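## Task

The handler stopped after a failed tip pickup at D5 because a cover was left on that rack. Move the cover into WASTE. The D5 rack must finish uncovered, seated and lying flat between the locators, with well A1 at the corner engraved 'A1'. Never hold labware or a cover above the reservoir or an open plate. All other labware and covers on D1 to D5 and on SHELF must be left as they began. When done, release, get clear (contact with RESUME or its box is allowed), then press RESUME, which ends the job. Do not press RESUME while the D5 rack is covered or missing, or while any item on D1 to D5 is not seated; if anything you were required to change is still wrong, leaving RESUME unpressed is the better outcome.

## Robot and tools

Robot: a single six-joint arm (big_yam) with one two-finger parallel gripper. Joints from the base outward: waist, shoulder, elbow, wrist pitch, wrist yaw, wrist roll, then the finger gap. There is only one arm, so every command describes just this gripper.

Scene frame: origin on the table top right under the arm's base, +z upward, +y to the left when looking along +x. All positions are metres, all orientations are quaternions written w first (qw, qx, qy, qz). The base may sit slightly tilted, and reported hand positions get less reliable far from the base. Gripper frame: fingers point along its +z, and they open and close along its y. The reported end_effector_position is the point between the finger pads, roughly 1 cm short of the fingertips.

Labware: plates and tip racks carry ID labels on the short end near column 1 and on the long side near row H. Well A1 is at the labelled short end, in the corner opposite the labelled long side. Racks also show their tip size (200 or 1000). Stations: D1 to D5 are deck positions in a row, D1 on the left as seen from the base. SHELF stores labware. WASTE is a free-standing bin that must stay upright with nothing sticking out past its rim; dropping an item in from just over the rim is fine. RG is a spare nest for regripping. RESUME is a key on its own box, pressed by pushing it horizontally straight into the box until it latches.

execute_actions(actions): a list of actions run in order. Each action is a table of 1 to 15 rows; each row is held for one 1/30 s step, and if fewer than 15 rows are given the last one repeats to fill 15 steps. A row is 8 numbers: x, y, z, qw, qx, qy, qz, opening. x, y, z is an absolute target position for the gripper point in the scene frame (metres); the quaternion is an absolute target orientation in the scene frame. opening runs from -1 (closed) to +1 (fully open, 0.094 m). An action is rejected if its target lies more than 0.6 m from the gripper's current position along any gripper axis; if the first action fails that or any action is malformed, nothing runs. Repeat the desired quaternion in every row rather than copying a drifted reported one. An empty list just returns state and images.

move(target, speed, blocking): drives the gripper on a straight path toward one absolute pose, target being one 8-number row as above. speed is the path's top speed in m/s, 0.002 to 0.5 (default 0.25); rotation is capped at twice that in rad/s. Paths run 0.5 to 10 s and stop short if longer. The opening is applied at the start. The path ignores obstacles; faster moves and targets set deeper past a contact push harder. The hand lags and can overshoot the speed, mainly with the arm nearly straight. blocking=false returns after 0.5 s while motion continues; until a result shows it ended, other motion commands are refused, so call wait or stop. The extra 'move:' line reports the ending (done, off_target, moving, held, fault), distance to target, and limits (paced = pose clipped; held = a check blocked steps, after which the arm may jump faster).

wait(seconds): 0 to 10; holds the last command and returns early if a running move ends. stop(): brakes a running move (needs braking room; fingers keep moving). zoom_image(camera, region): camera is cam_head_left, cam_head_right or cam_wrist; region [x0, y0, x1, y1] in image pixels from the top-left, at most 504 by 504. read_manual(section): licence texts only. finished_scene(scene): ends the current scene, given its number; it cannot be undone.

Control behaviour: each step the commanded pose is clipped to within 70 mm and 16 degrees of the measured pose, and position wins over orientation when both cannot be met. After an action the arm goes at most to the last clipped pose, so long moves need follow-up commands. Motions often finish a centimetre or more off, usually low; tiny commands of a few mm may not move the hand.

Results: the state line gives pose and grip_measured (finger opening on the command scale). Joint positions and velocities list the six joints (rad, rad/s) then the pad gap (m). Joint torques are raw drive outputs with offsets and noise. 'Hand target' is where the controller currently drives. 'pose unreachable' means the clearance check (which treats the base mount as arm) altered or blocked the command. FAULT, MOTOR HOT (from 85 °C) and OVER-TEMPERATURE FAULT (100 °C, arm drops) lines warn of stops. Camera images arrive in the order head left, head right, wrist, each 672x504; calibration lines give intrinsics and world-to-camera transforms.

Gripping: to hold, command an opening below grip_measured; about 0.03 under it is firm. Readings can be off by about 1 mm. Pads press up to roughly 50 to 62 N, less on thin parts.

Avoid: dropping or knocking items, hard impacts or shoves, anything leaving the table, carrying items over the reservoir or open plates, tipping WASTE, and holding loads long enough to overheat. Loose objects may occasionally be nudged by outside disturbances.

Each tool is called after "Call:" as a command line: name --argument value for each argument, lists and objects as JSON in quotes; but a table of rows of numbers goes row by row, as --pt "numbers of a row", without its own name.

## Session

Call:
execute_actions --actions '[]'

Scene clock: 0.00 s.
end_effector_position=(+0.1007, +0.2864, +0.3174) grip_measured=+1.000 end_effector_quat_wxyz=(-0.178, -0.063, +0.963, +0.190)
Joint positions: [ 1.354  1.676  0.847 -0.977  0.132  1.338  0.094]
Joint velocities: [-0.015 -0.005 -0.007  0.002  0.051 -0.007  0.   ]
Joint torques (N m, as the arm reports them, + toward a larger angle): no reading
Motor temperatures (°C, as the motors report them): [28 26 29 24 27 26]
Hand target: +0.106, +0.293, +0.324; -0.178, -0.059, +0.962, +0.198
camera_calibration (this result's frames):
cam_wrist: T_world_to_cam=[[0.0527634, -0.918567, -0.391728, 0.384635], [-0.535041, -0.357222, 0.765587, -0.0774947], [-0.843177, 0.169196, -0.510319, 0.325185], [0, 0, 0, 1]] pos_world=[0.212431, 0.27061, 0.37595]

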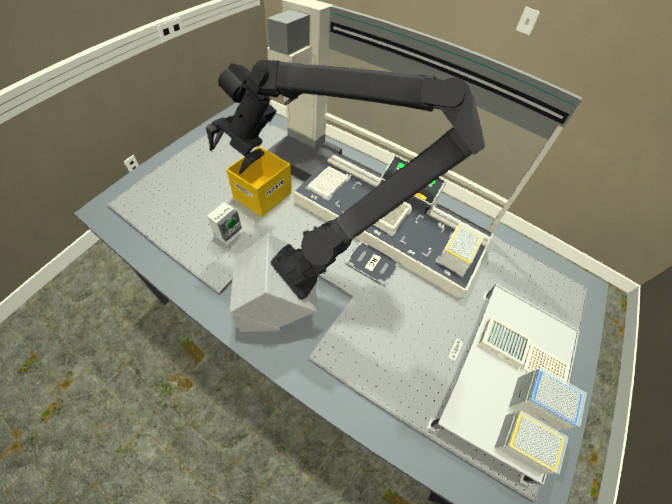

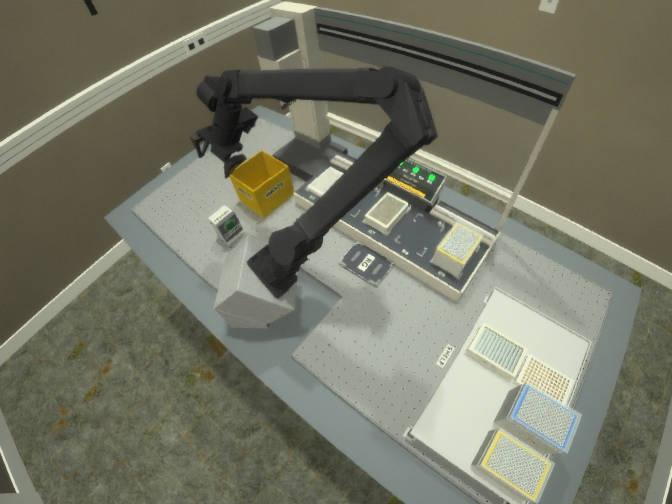

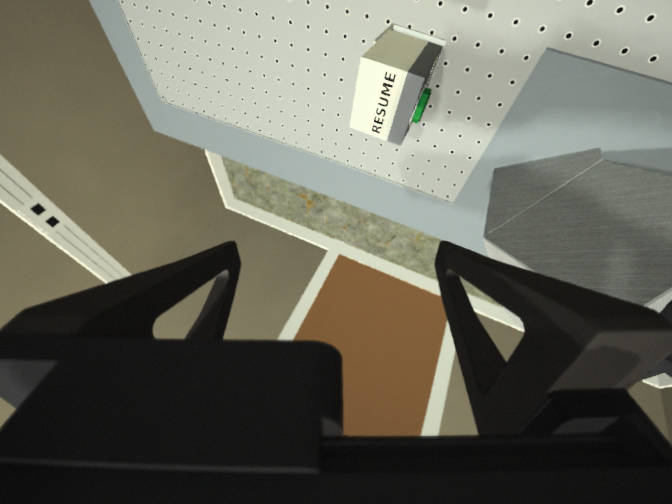

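Call:
execute_actions --actions '[]'

Scene clock: 14.53 s.
end_effector_position=(+0.1007, +0.2864, +0.3174) grip_measured=+1.000 end_effector_quat_wxyz=(-0.178, -0.063, +0.963, +0.190)
Joint positions: [ 1.354  1.676  0.847 -0.977  0.132  1.338  0.094]
Joint velocities: [-0.015 -0.015 -0.007 -0.007 -0.022  0.051  0.   ]
Joint torques (N m, as the arm reports them, + toward a larger angle): [ 6.2  -4.18  9.7   0.73 -0.17 -0.07]
Motor temperatures (°C, as the motors report them): [28 26 32 24 27 26]
Hand target: +0.106, +0.293, +0.324; -0.178, -0.059, +0.962, +0.198
camera_calibration (this result's frames):
cam_wrist: T_world_to_cam=[[0.0527634, -0.918567, -0.391728, 0.384635], [-0.535041, -0.357222, 0.765587, -0.0774947], [-0.843177, 0.169196, -0.510319, 0.325185], [0, 0, 0, 1]] pos_world=[0.212431, 0.27061, 0.37595]

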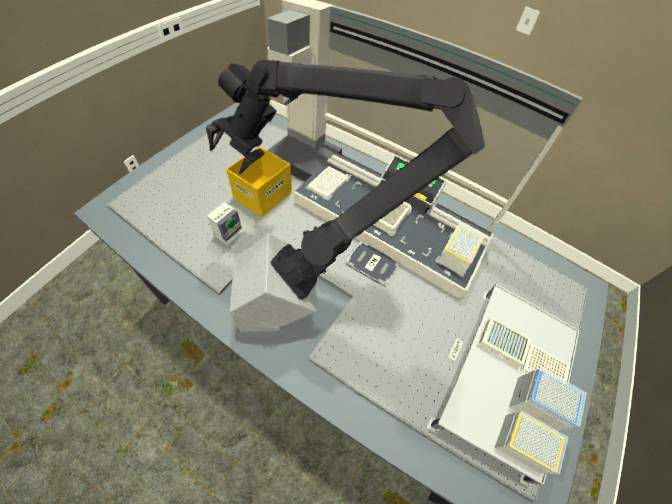

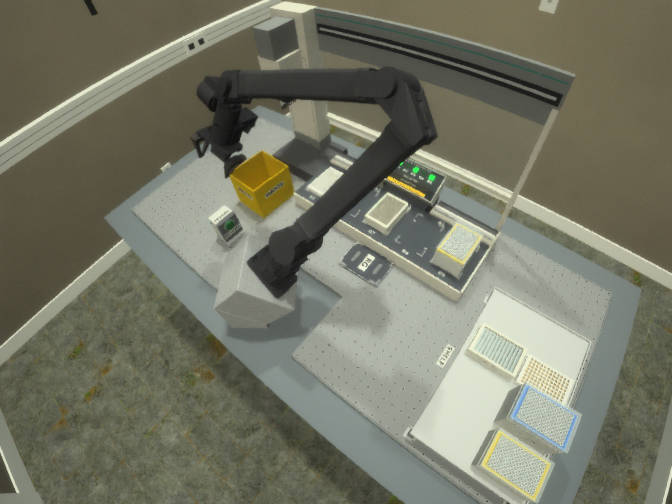

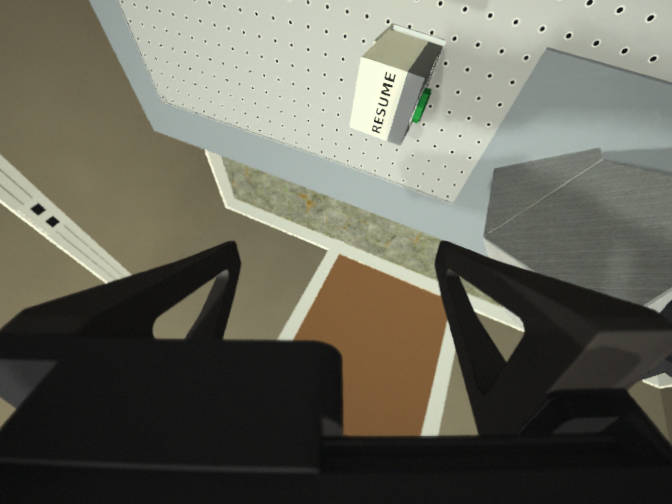

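Call:
move --target '[0.26,0.33,0.26,0,0,1,0,1]'

Call:
move --target '[0.27,0.0,0.145,0,0,1,0,1]'

Call:
move --target '[0.29,-0.30,0.15,0,0,1,0,1]' --speed 0.18

Scene clock: 21.37 s.
end_effector_position=(+0.2456, +0.3179, +0.2541) grip_measured=+1.000 end_effector_quat_wxyz=(+0.003, -0.017, +1.000, +0.000)
Joint positions: [ 1.153  1.978  1.146 -1.218  0.645  1.349  0.094]
Joint velocities: [ 0.005  0.005 -0.007 -0.012  0.051 -0.066  0.   ]
Joint torques (N m, as the arm reports them, + toward a larger angle): [ 8.63 -8.18 10.28 -0.24  0.31  0.14]
Motor temperatures (°C, as the motors report them): [28 26 32 24 27 26]
Hand target: +0.259, +0.328, +0.258; +0.001, +0.002, +1.000, +0.004
Off the commanded pose: 0.020 m, 2 deg.
move: off_target
camera_calibration (this result's frames):
cam_wrist: T_world_to_cam=[[0.0333916, -0.999436, -0.0034857, 0.31302], [-0.811746, -0.0291551, 0.583282, 0.0696622], [-0.583055, -0.0166472, -0.812262, 0.481665], [0, 0, 0, 1]] pos_world=[0.326933, 0.322893, 0.351696]

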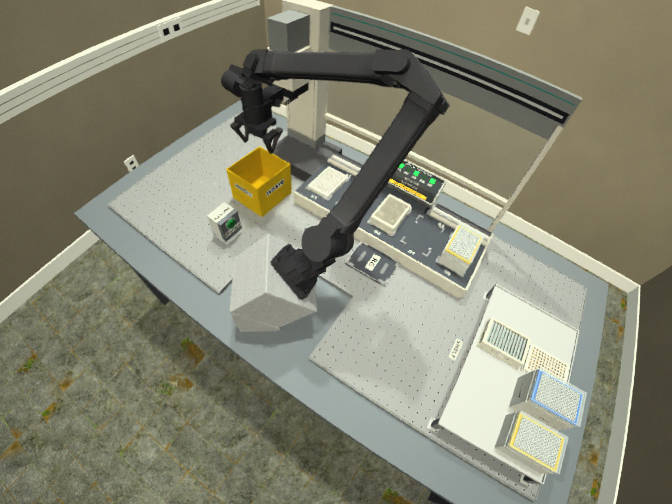

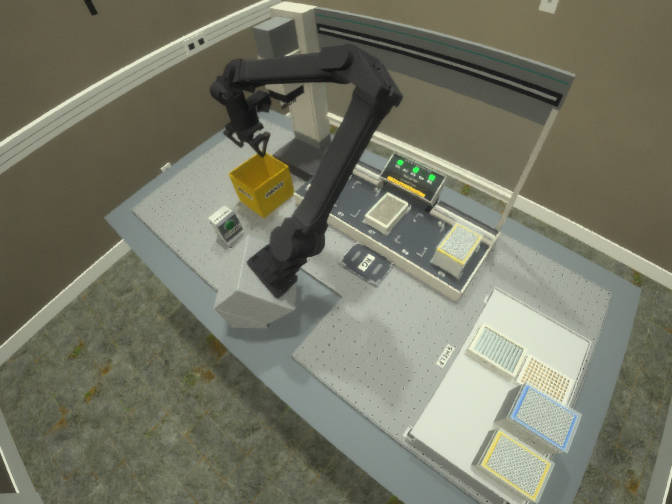

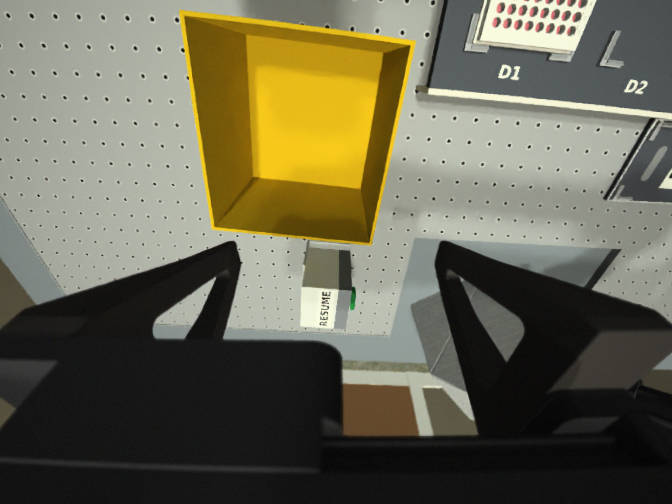

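Scene clock: 23.47 s.
end_effector_position=(+0.2707, +0.0034, +0.1544) grip_measured=+1.000 end_effector_quat_wxyz=(+0.003, +0.004, +1.000, +0.008)
Joint positions: [ 0.516  1.01   0.474 -0.937  0.765  0.549  0.094]
Joint velocities: [-0.005 -0.024 -0.007 -0.012  0.022 -0.007  0.   ]
Joint torques (N m, as the arm reports them, + toward a larger angle): [ 2.44 -1.88  4.72  0.49 -0.02 -0.16]
Motor temperatures (°C, as the motors report them): [28 26 32 24 27 26]
Hand target: +0.266, +0.002, +0.150; -0.001, -0.001, +1.000, +0.007
Off the commanded pose: 0.010 m, 1 deg.
move: done
camera_calibration (this result's frames):
cam_wrist: T_world_to_cam=[[-0.00876448, -0.999776, -0.0192821, 0.0113477], [-0.811988, -0.00413846, 0.58366, 0.138962], [-0.583609, 0.0207723, -0.811769, 0.409955], [0, 0, 0, 1]] pos_world=[0.352188, 0.00340457, 0.251901]

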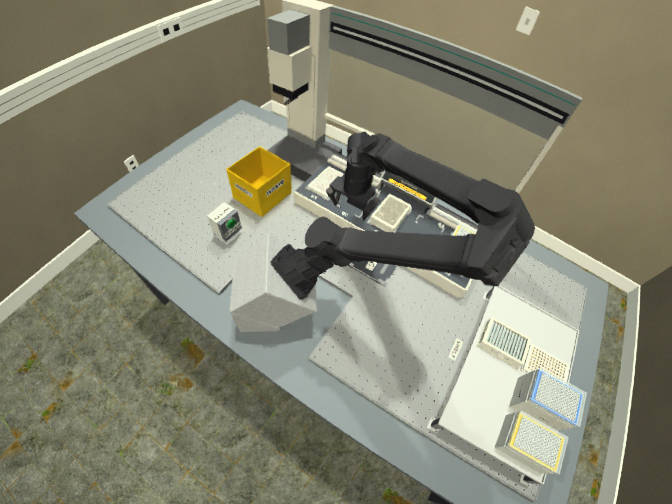

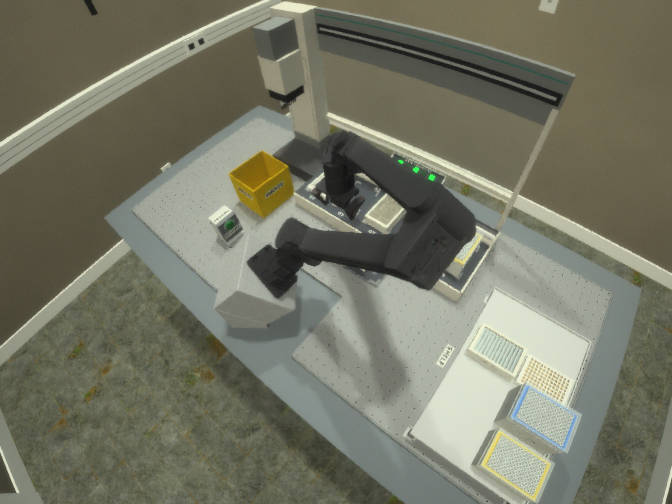

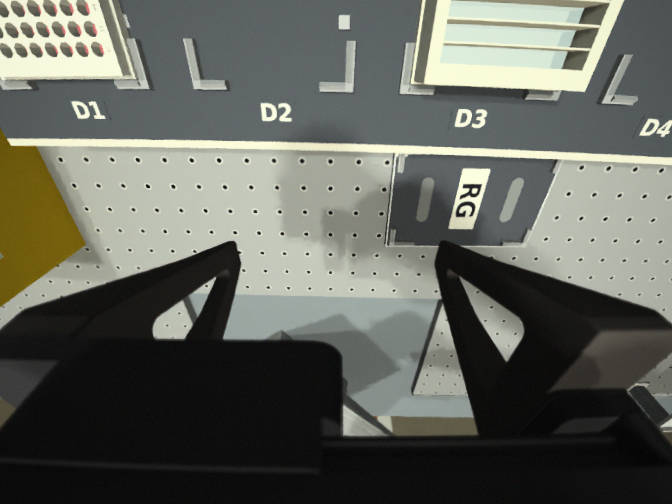

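Scene clock: 25.73 s.
end_effector_position=(+0.2780, -0.2828, +0.1442) grip_measured=+1.000 end_effector_quat_wxyz=(-0.005, +0.009, +1.000, +0.017)
Joint positions: [-0.757  0.659  0.696 -0.87   0.133 -0.728  0.094]
Joint velocities: [ 0.005 -0.005  0.017  0.002 -0.037 -0.007  0.   ]
Joint torques (N m, as the arm reports them, + toward a larger angle): [-0.28 -7.    9.78  0.32 -0.17 -0.16]
Motor temperatures (°C, as the motors report them): [28 26 32 24 27 26]
Hand target: +0.290, -0.297, +0.150; +0.005, +0.005, +1.000, +0.008
Off the commanded pose: 0.022 m, 2 deg.
move: off_target
camera_calibration (this result's frames):
cam_wrist: T_world_to_cam=[[-0.0172599, -0.999148, -0.0374937, -0.26978], [-0.803558, -0.00845287, 0.595166, 0.144375], [-0.594976, 0.0404009, -0.802727, 0.419326], [0, 0, 0, 1]] pos_world=[0.360846, -0.285271, 0.240563]

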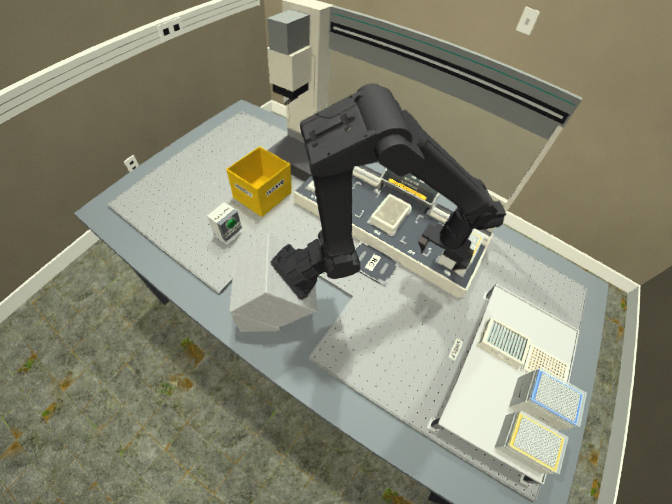

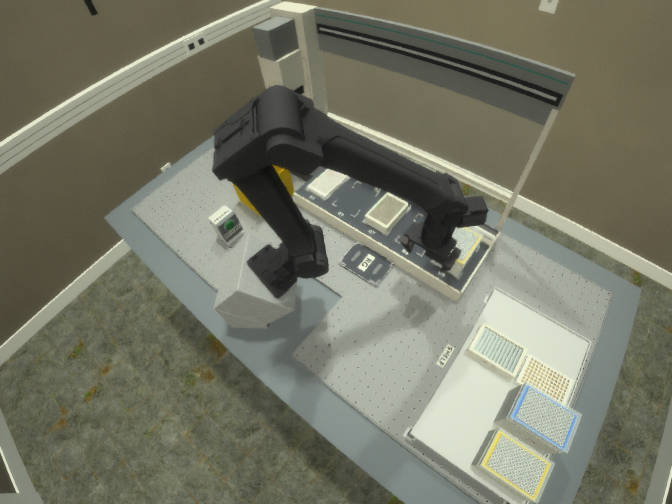

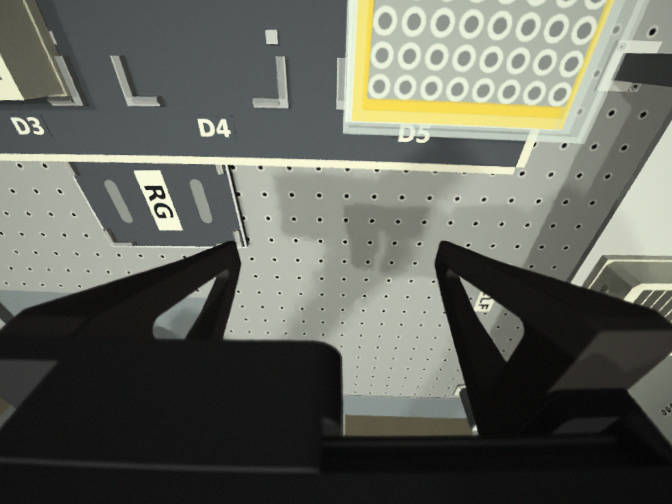

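Call:
move --target '[0.31,-0.32,0.19,0,0.01,1,0,1]' --speed 0.15

Call:
move --target '[0.41,-0.34,0.2,0,0.01,1,0,1]' --speed 0.15

Scene clock: 31.33 s.
end_effector_position=(+0.2999, -0.3131, +0.1838) grip_measured=+1.000 end_effector_quat_wxyz=(-0.004, +0.006, +1.000, +0.001)
Joint positions: [-0.743  0.66   0.829 -0.982  0.165 -0.727  0.094]
Joint velocities: [-0.005 -0.005  0.007  0.002 -0.022  0.037  0.   ]
Joint torques (N m, as the arm reports them, + toward a larger angle): [ 1.25 -7.75 10.14 -0.19  0.12  0.11]
Motor temperatures (°C, as the motors report them): [28 26 32 24 27 26]
Hand target: +0.311, -0.320, +0.189; +0.000, +0.010, +1.000, +0.000
Off the commanded pose: 0.014 m, 1 deg.
move: off_target
camera_calibration (this result's frames):
cam_wrist: T_world_to_cam=[[-0.0117725, -0.999915, -0.005679, -0.305928], [-0.804207, 0.00609295, 0.594319, 0.143074], [-0.594233, 0.0115637, -0.80421, 0.456408], [0, 0, 0, 1]] pos_world=[0.382673, -0.312052, 0.280279]

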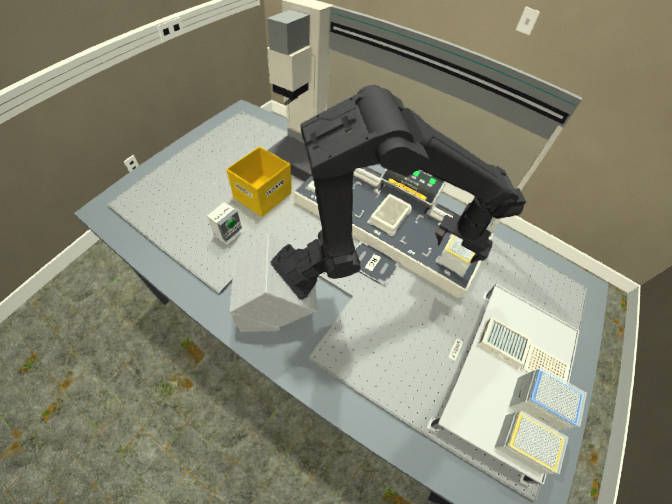

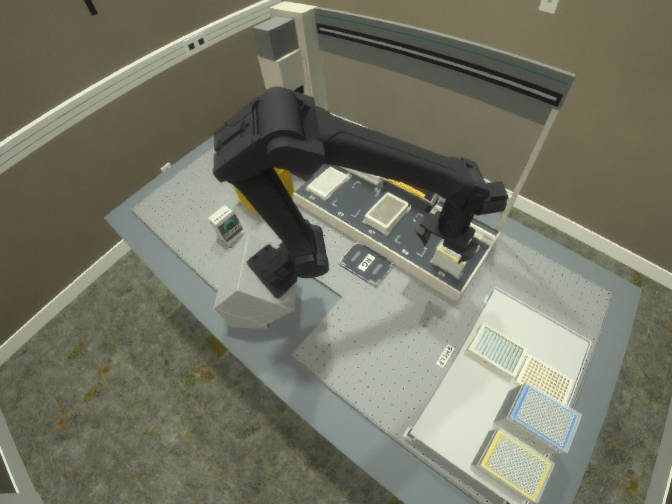

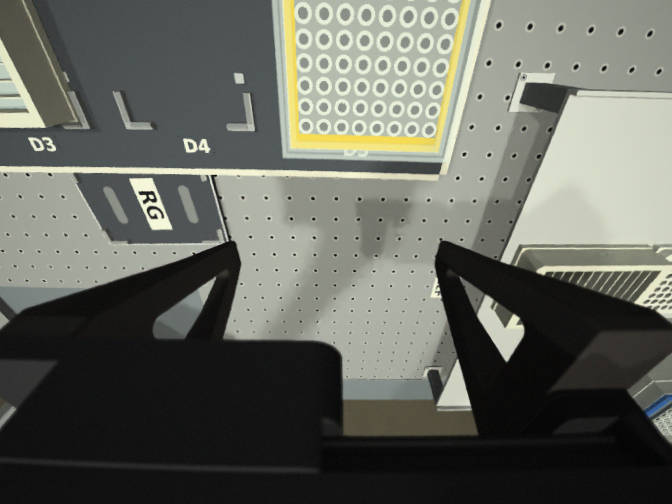

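Scene clock: 32.50 s.
end_effector_position=(+0.3962, -0.3315, +0.1919) grip_measured=+1.000 end_effector_quat_wxyz=(-0.008, +0.001, +1.000, +0.003)
Joint positions: [-0.539  0.887  1.083 -1.054  0.305 -0.578  0.094]
Joint velocities: [-0.005  0.015 -0.002  0.007 -0.051  0.051  0.   ]
Joint torques (N m, as the arm reports them, + toward a larger angle): [  2.24 -11.15  10.76  -0.21   0.14   0.11]
Motor temperatures (°C, as the motors report them): [28 26 32 24 27 26]
Hand target: +0.410, -0.340, +0.198; -0.001, +0.009, +1.000, -0.001
Off the commanded pose: 0.018 m, 1 deg.
move: off_target
camera_calibration (this result's frames):
cam_wrist: T_world_to_cam=[[-0.00271423, -0.999953, -0.00927267, -0.326069], [-0.799543, -0.00339917, 0.600599, 0.209696], [-0.600603, 0.00904407, -0.799497, 0.521105], [0, 0, 0, 1]] pos_world=[0.479753, -0.330054, 0.287654]

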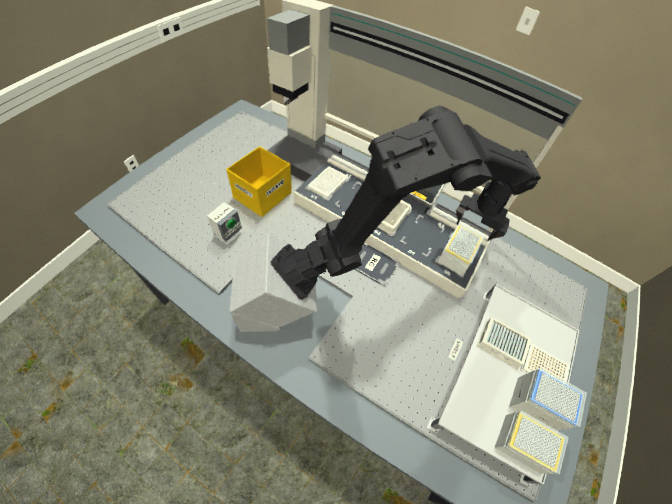

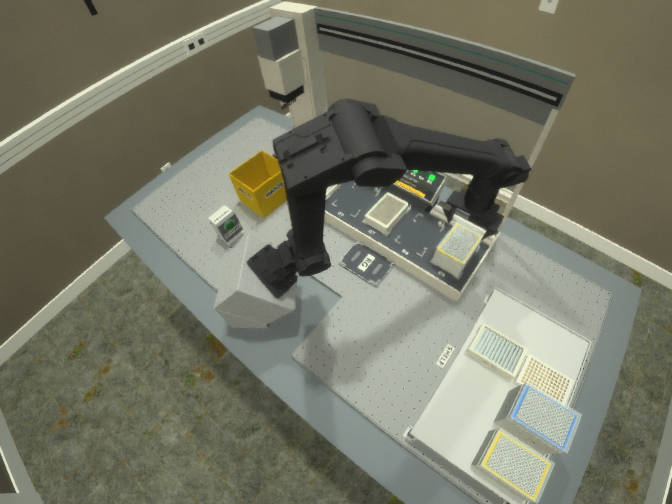

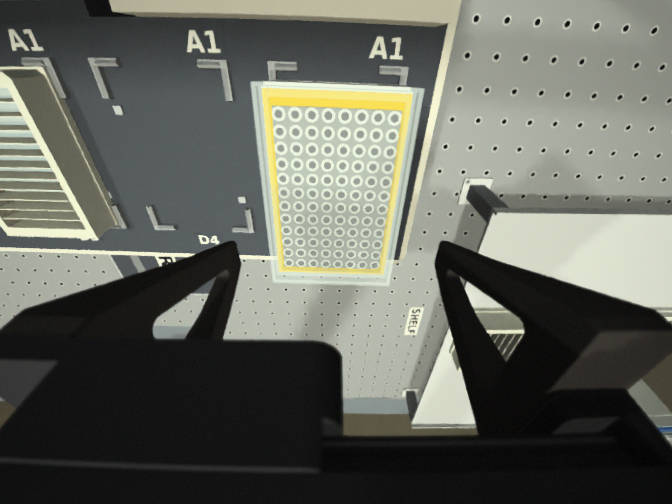

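Call:
zoom_image --camera "cam_head_left" --region '[410,210,510,300]'

Call:
move --target '[0.398,-0.323,0.146,0,0.03,1,0,1]' --speed 0.08

Region (410, 210, 510, 300) of cam_head_left's 672x504 image, scaled by 5.040, with more detail than that image has; it fills the top 454 rows of this view, and the rest is white.

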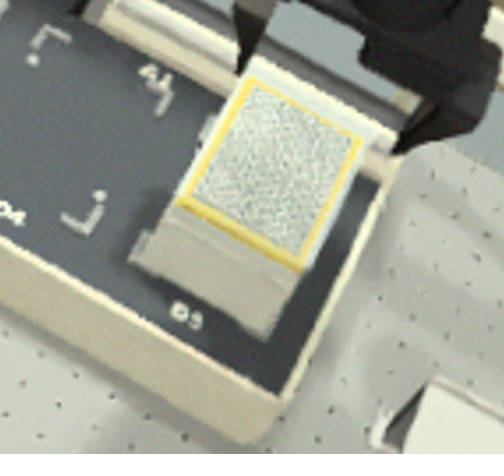

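Scene clock: 39.53 s.
end_effector_position=(+0.4014, -0.3254, +0.1592) grip_measured=+1.000 end_effector_quat_wxyz=(+0.012, +0.022, +1.000, -0.004)
Joint positions: [-0.552  0.916  1.016 -0.912  0.286 -0.559  0.094]
Joint velocities: [-0.005  0.024 -0.012  0.007 -0.037  0.051  0.   ]
Joint torques (N m, as the arm reports them, + toward a larger angle): [  0.7  -11.54   6.39   0.57  -0.13   0.12]
Motor temperatures (°C, as the motors report them): [28 26 33 24 27 26]
Hand target: +0.396, -0.323, +0.147; +0.000, +0.030, +1.000, +0.000
Off the commanded pose: 0.014 m, 2 deg.
move: off_target
camera_calibration (this result's frames):
cam_wrist: T_world_to_cam=[[-0.0444807, -0.999001, 0.00434266, -0.305297], [-0.821679, 0.0390572, 0.568611, 0.261269], [-0.568212, 0.0217239, -0.822595, 0.492857], [0, 0, 0, 1]] pos_world=[0.481147, -0.325903, 0.258188]

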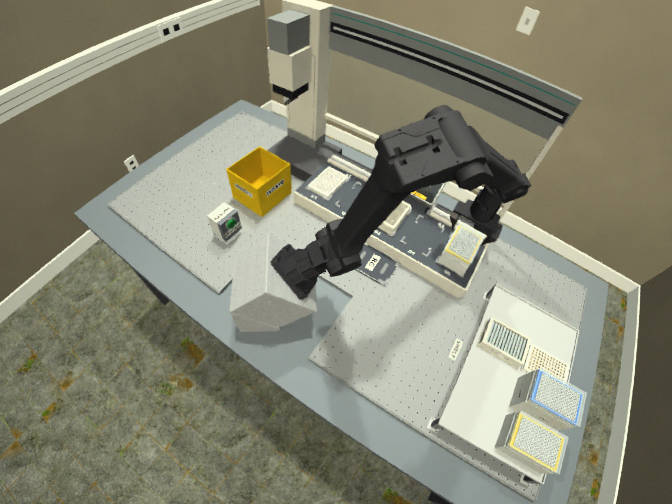

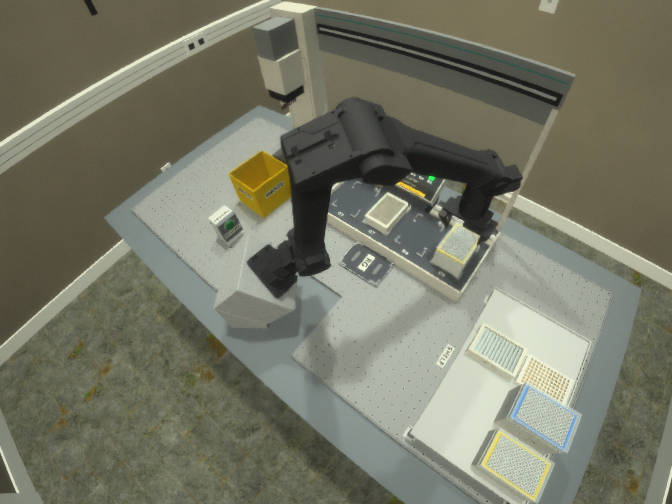

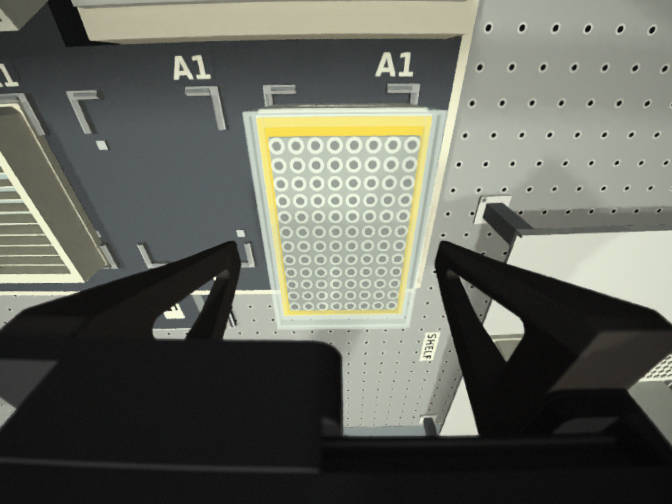

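Call:
execute_actions --actions '[[[0.396,-0.324,0.145,0,0.03,1,0,1],[0.396,-0.325,0.143,0,0.03,1,0,1],[0.396,-0.326,0.141,0,0.03,1,0,1],[0.396,-0.327,0.139,-0.003,0.03,1,0,1],[0.396,-0.327,0.137,-0.006,0.03,1,0,1],[0.396,-0.327,0.135,-0.008,0.03,1,0,1],[0.396,-0.327,0.133,-0.008,0.03,1,0,1],[0.396,-0.327,0.131,-0.008,0.03,1,0,1]]]'

Call:
wait --seconds 0.3

Scene clock: 45.80 s.
end_effector_position=(+0.4007, -0.3294, +0.1445) grip_measured=+1.000 end_effector_quat_wxyz=(+0.004, +0.029, +1.000, -0.004)
Joint positions: [-0.575  0.949  1.016 -0.888  0.278 -0.558  0.094]
Joint velocities: [-0.015  0.015 -0.002  0.002  0.022 -0.037  0.   ]
Joint torques (N m, as the arm reports them, + toward a larger angle): [  0.96 -11.5    6.27   0.48  -0.02  -0.03]
Motor temperatures (°C, as the motors report them): [28 26 32 24 27 26]
Hand target: +0.395, -0.327, +0.132; -0.008, +0.030, +1.000, -0.000
Off the commanded pose: 0.014 m, 1 deg.
camera_calibration (this result's frames):
cam_wrist: T_world_to_cam=[[-0.0589562, -0.998253, 0.00387203, -0.303207], [-0.812593, 0.0502435, 0.580662, 0.267507], [-0.579842, 0.0310873, -0.814135, 0.486968], [0, 0, 0, 1]] pos_world=[0.481863, -0.331256, 0.242301]

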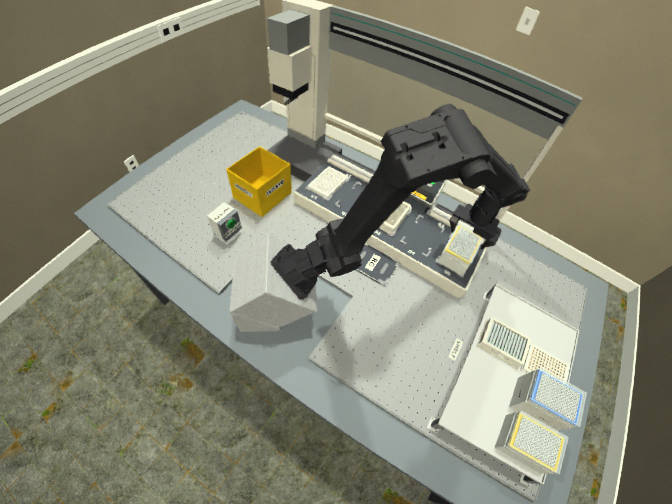

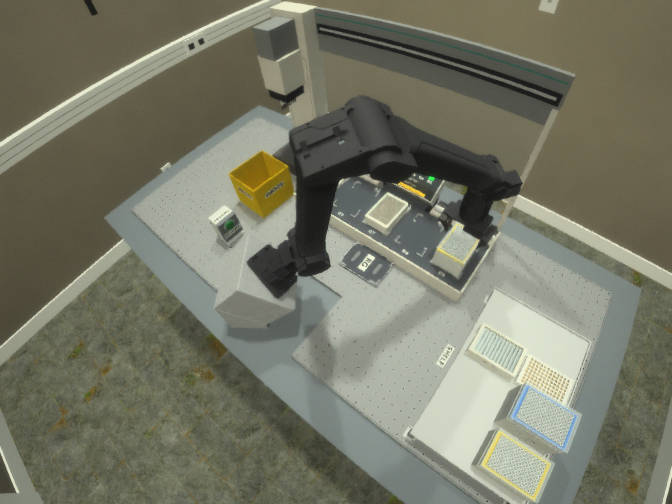

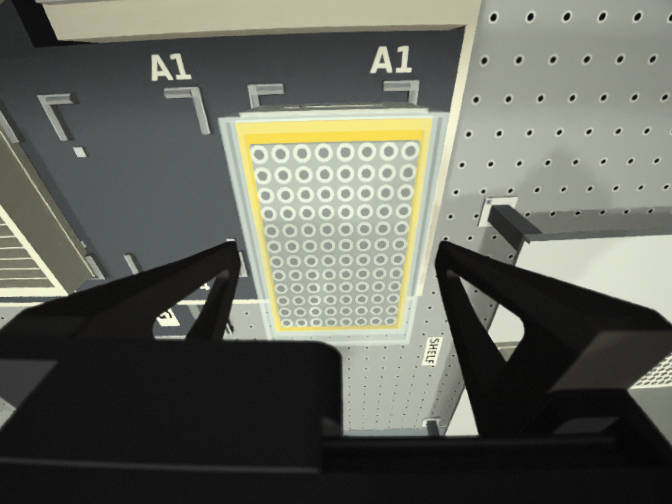

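Scene clock: 46.10 s.
end_effector_position=(+0.4008, -0.3295, +0.1445) grip_measured=+1.000 end_effector_quat_wxyz=(+0.005, +0.030, +1.000, -0.004)
Joint positions: [-0.575  0.949  1.016 -0.887  0.278 -0.558  0.094]
Joint velocities: [-0.005 -0.005 -0.002 -0.027  0.022  0.022  0.   ]
Joint torques (N m, as the arm reports them, + toward a larger angle): [  0.79 -11.83   6.16   0.57   0.    -0.01]
Motor temperatures (°C, as the motors report them): [28 26 32 24 27 26]
Hand target: +0.395, -0.327, +0.132; -0.008, +0.030, +1.000, -0.000
Off the commanded pose: 0.015 m, 2 deg.
wait: 0.30 s; at rest by 0.17 s
camera_calibration (this result's frames):
cam_wrist: T_world_to_cam=[[-0.0591667, -0.998239, 0.00425848, -0.30327], [-0.812931, 0.0506582, 0.580153, 0.267978], [-0.579347, 0.0308639, -0.814496, 0.48684], [0, 0, 0, 1]] pos_world=[0.481953, -0.331337, 0.242353]

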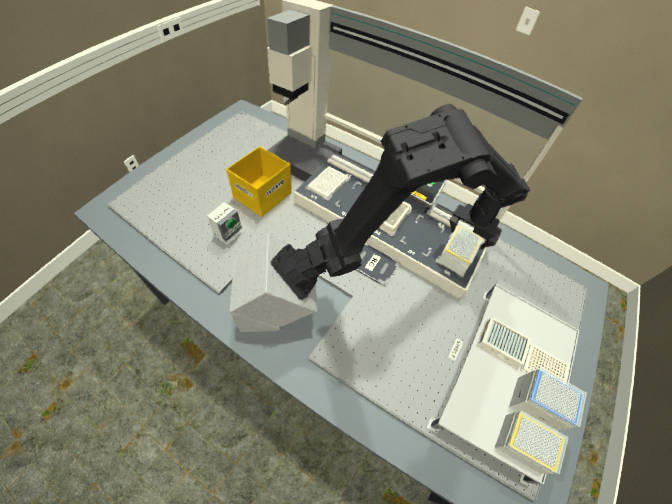

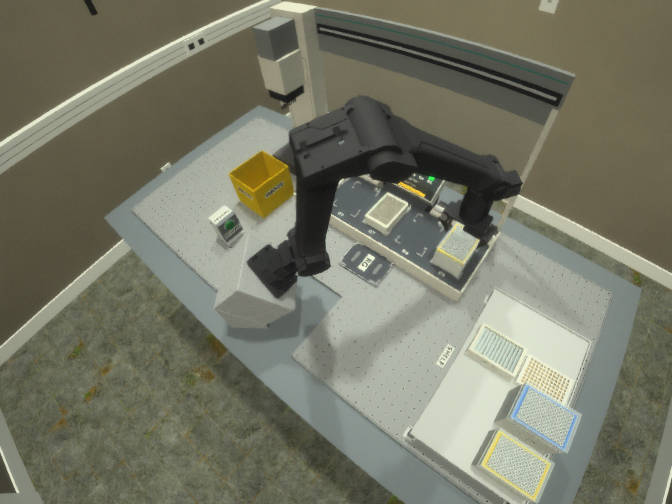

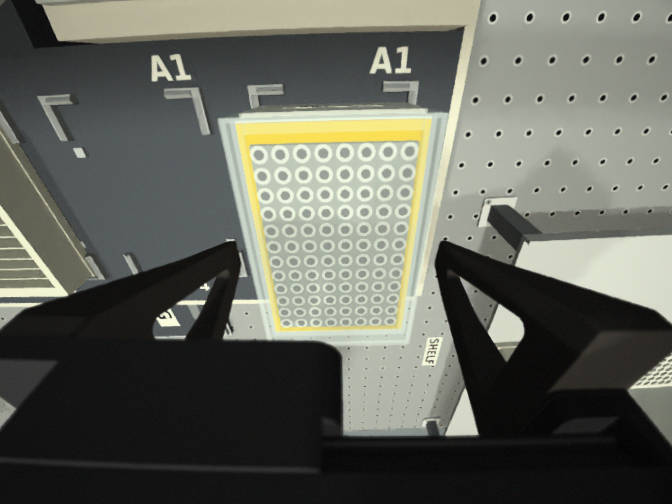

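Call:
execute_actions --actions '[[[0.396,-0.327,0.129,-0.008,0.026,1,0,1],[0.396,-0.326,0.127,-0.008,0.022,1,0,1],[0.396,-0.326,0.125,-0.008,0.018,1,0,1],[0.396,-0.326,0.123,-0.008,0.016,1,0,1],[0.396,-0.326,0.121,-0.008,0.016,1,0,1],[0.396,-0.326,0.119,-0.008,0.016,1,0,1],[0.396,-0.326,0.117,-0.008,0.016,1,0,1]]]'

Scene clock: 51.80 s.
end_effector_position=(+0.4009, -0.3291, +0.1312) grip_measured=+1.000 end_effector_quat_wxyz=(+0.004, +0.023, +1.000, -0.005)
Joint positions: [-0.584  0.971  1.003 -0.849  0.274 -0.579  0.094]
Joint velocities: [-0.005  0.005  0.007  0.007 -0.095 -0.051  0.   ]
Joint torques (N m, as the arm reports them, + toward a larger angle): [  0.88 -11.92   6.12   0.59  -0.13  -0.16]
Motor temperatures (°C, as the motors report them): [28 26 32 24 27 26]
Hand target: +0.395, -0.326, +0.118; -0.008, +0.016, +1.000, +0.000
Off the commanded pose: 0.015 m, 2 deg.
camera_calibration (this result's frames):
cam_wrist: T_world_to_cam=[[-0.0459377, -0.998921, 0.00681306, -0.308678], [-0.812698, 0.0413379, 0.581217, 0.272467], [-0.580871, 0.0211628, -0.81372, 0.473349], [0, 0, 0, 1]] pos_world=[0.482208, -0.329625, 0.228914]

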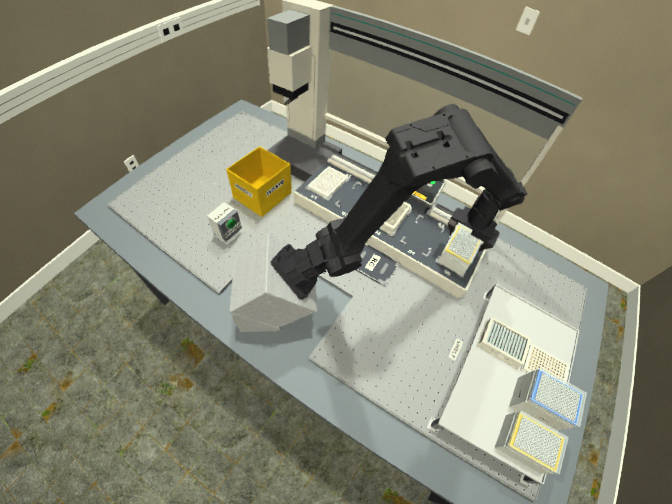

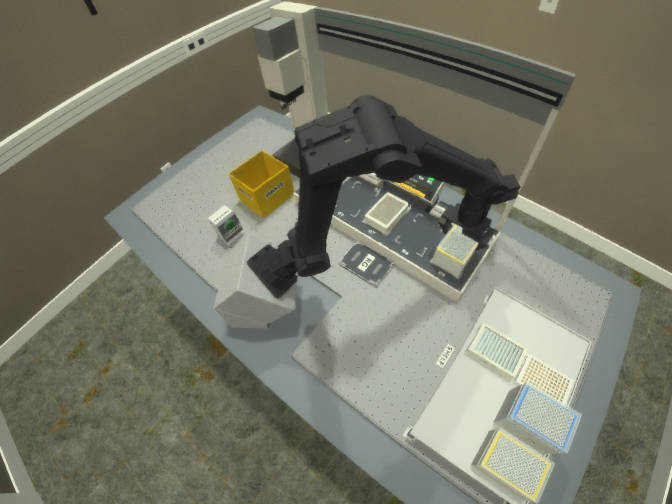

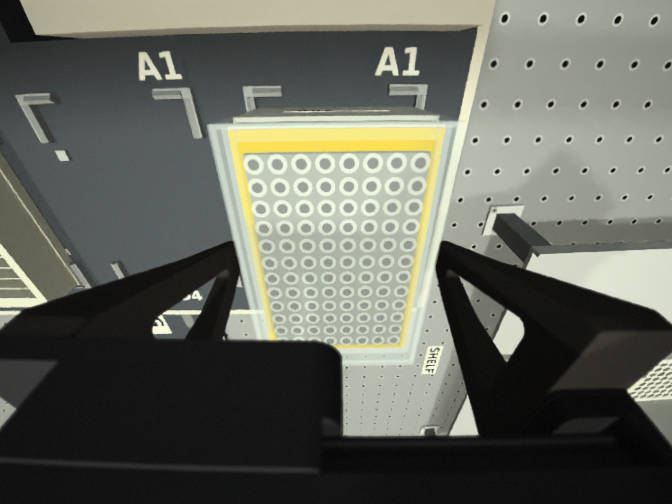

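Call:
execute_actions --actions '[[[0.396,-0.325,0.1145,-0.008,0.016,1,0,1]],[[0.396,-0.325,0.1145,-0.008,0.016,1,0,0.95],[0.396,-0.325,0.1145,-0.008,0.016,1,0,0.9],[0.396,-0.325,0.1145,-0.008,0.016,1,0,0.87],[0.396,-0.325,0.1145,-0.008,0.016,1,0,0.84],[0.396,-0.325,0.1145,-0.008,0.016,1,0,0.82],[0.396,-0.325,0.1145,-0.008,0.016,1,0,0.8],[0.396,-0.325,0.1145,-0.008,0.016,1,0,0.78],[0.396,-0.325,0.1145,-0.008,0.016,1,0,0.76]]]'

Scene clock: 56.93 s.
end_effector_position=(+0.4026, -0.3300, +0.1311) grip_measured=+0.823 end_effector_quat_wxyz=(+0.007, +0.023, +1.000, -0.007)
Joint positions: [-0.584  0.972  1.003 -0.841  0.273 -0.581  0.086]
Joint velocities: [-0.024 -0.005  0.002 -0.012  0.007 -0.037  0.   ]
Joint torques (N m, as the arm reports them, + toward a larger angle): [  1.02 -11.47   5.87   0.56  -0.02  -0.14]
Motor temperatures (°C, as the motors report them): [27 27 32 24 27 26]
Hand target: +0.395, -0.325, +0.115; -0.008, +0.016, +1.000, +0.000
Off the commanded pose: 0.019 m, 2 deg.
camera_calibration (this result's frames):
cam_wrist: T_world_to_cam=[[-0.0457177, -0.998909, 0.00956259, -0.309892], [-0.816669, 0.0428864, 0.575511, 0.276809], [-0.575293, 0.0185016, -0.817738, 0.471653], [0, 0, 0, 1]] pos_world=[0.483233, -0.330151, 0.229345]

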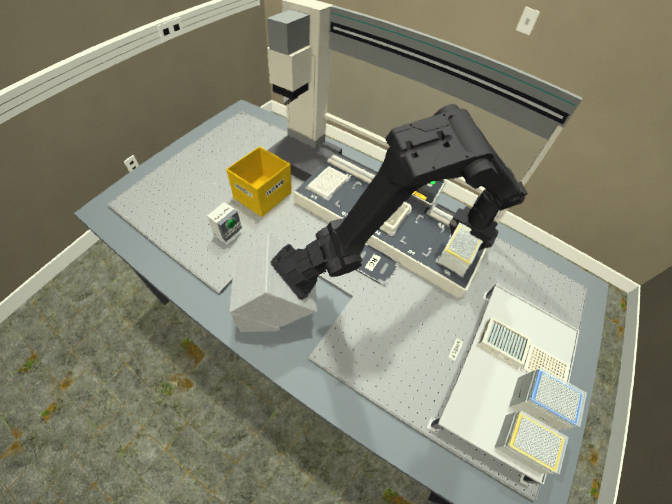

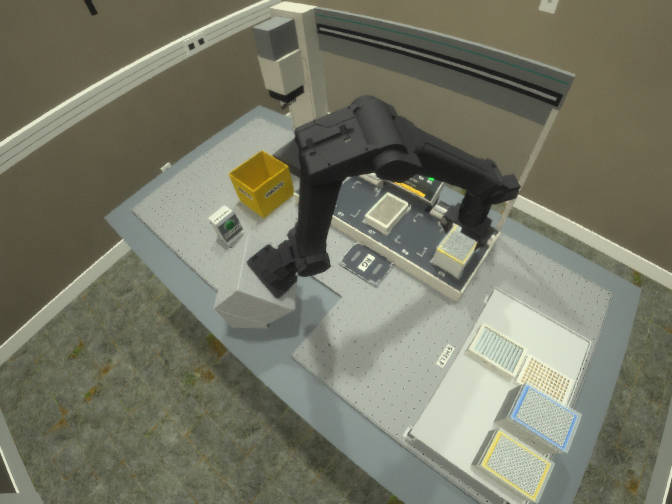

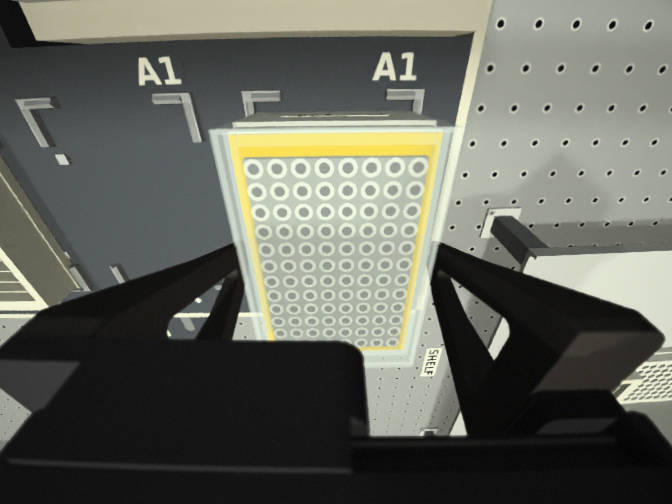

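Call:
move --target '[0.413,-0.337,0.185,0.01,0.023,1,-0.007,0.77]' --speed 0.05

Scene clock: 60.07 s.
end_effector_position=(+0.3981, -0.3237, +0.1659) grip_measured=+0.823 end_effector_quat_wxyz=(-0.011, +0.012, +1.000, +0.004)
Joint positions: [-0.54   0.925  1.047 -0.986  0.305 -0.555  0.086]
Joint velocities: [-0.005 -0.024 -0.007  0.007 -0.022 -0.007  0.   ]
Joint torques (N m, as the arm reports them, + toward a larger angle): [  2.44 -14.37  10.73  -0.31   0.14   0.11]
Motor temperatures (°C, as the motors report them): [27 27 32 24 27 26]
Hand target: +0.414, -0.337, +0.185; +0.010, +0.023, +1.000, -0.007
Off the commanded pose: 0.028 m, 3 deg.
move: off_target
camera_calibration (this result's frames):
cam_wrist: T_world_to_cam=[[-0.024928, -0.999625, -0.0113616, -0.309241], [-0.795717, 0.0129607, 0.60553, 0.229832], [-0.605155, 0.0241353, -0.795742, 0.507486], [0, 0, 0, 1]] pos_world=[0.48228, -0.324352, 0.261144]

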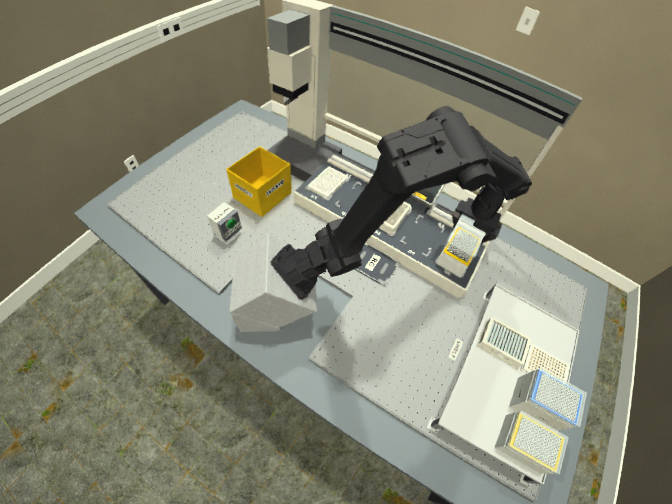

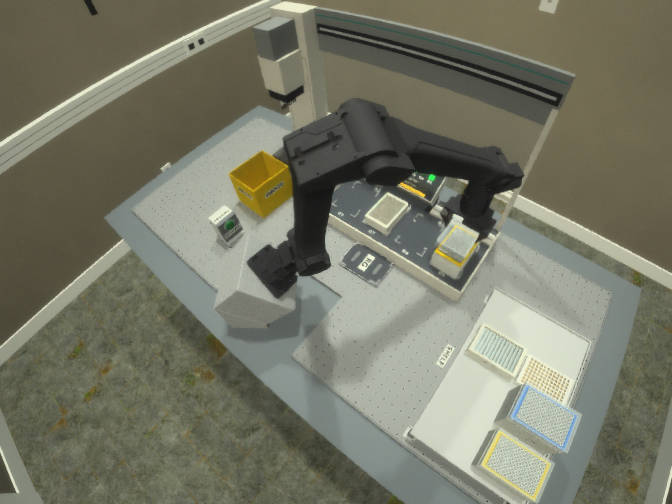

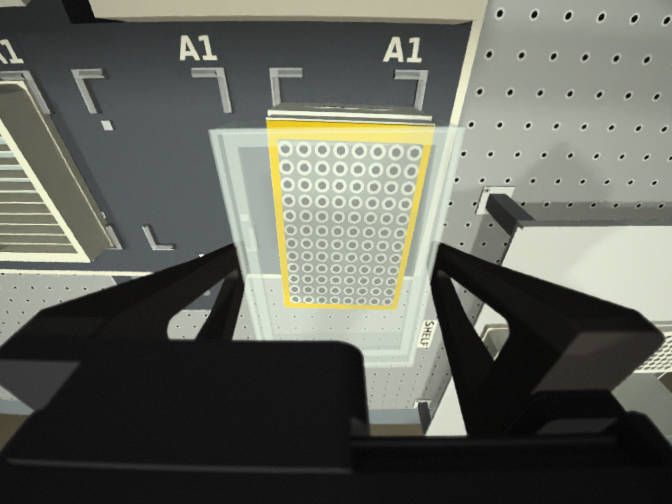

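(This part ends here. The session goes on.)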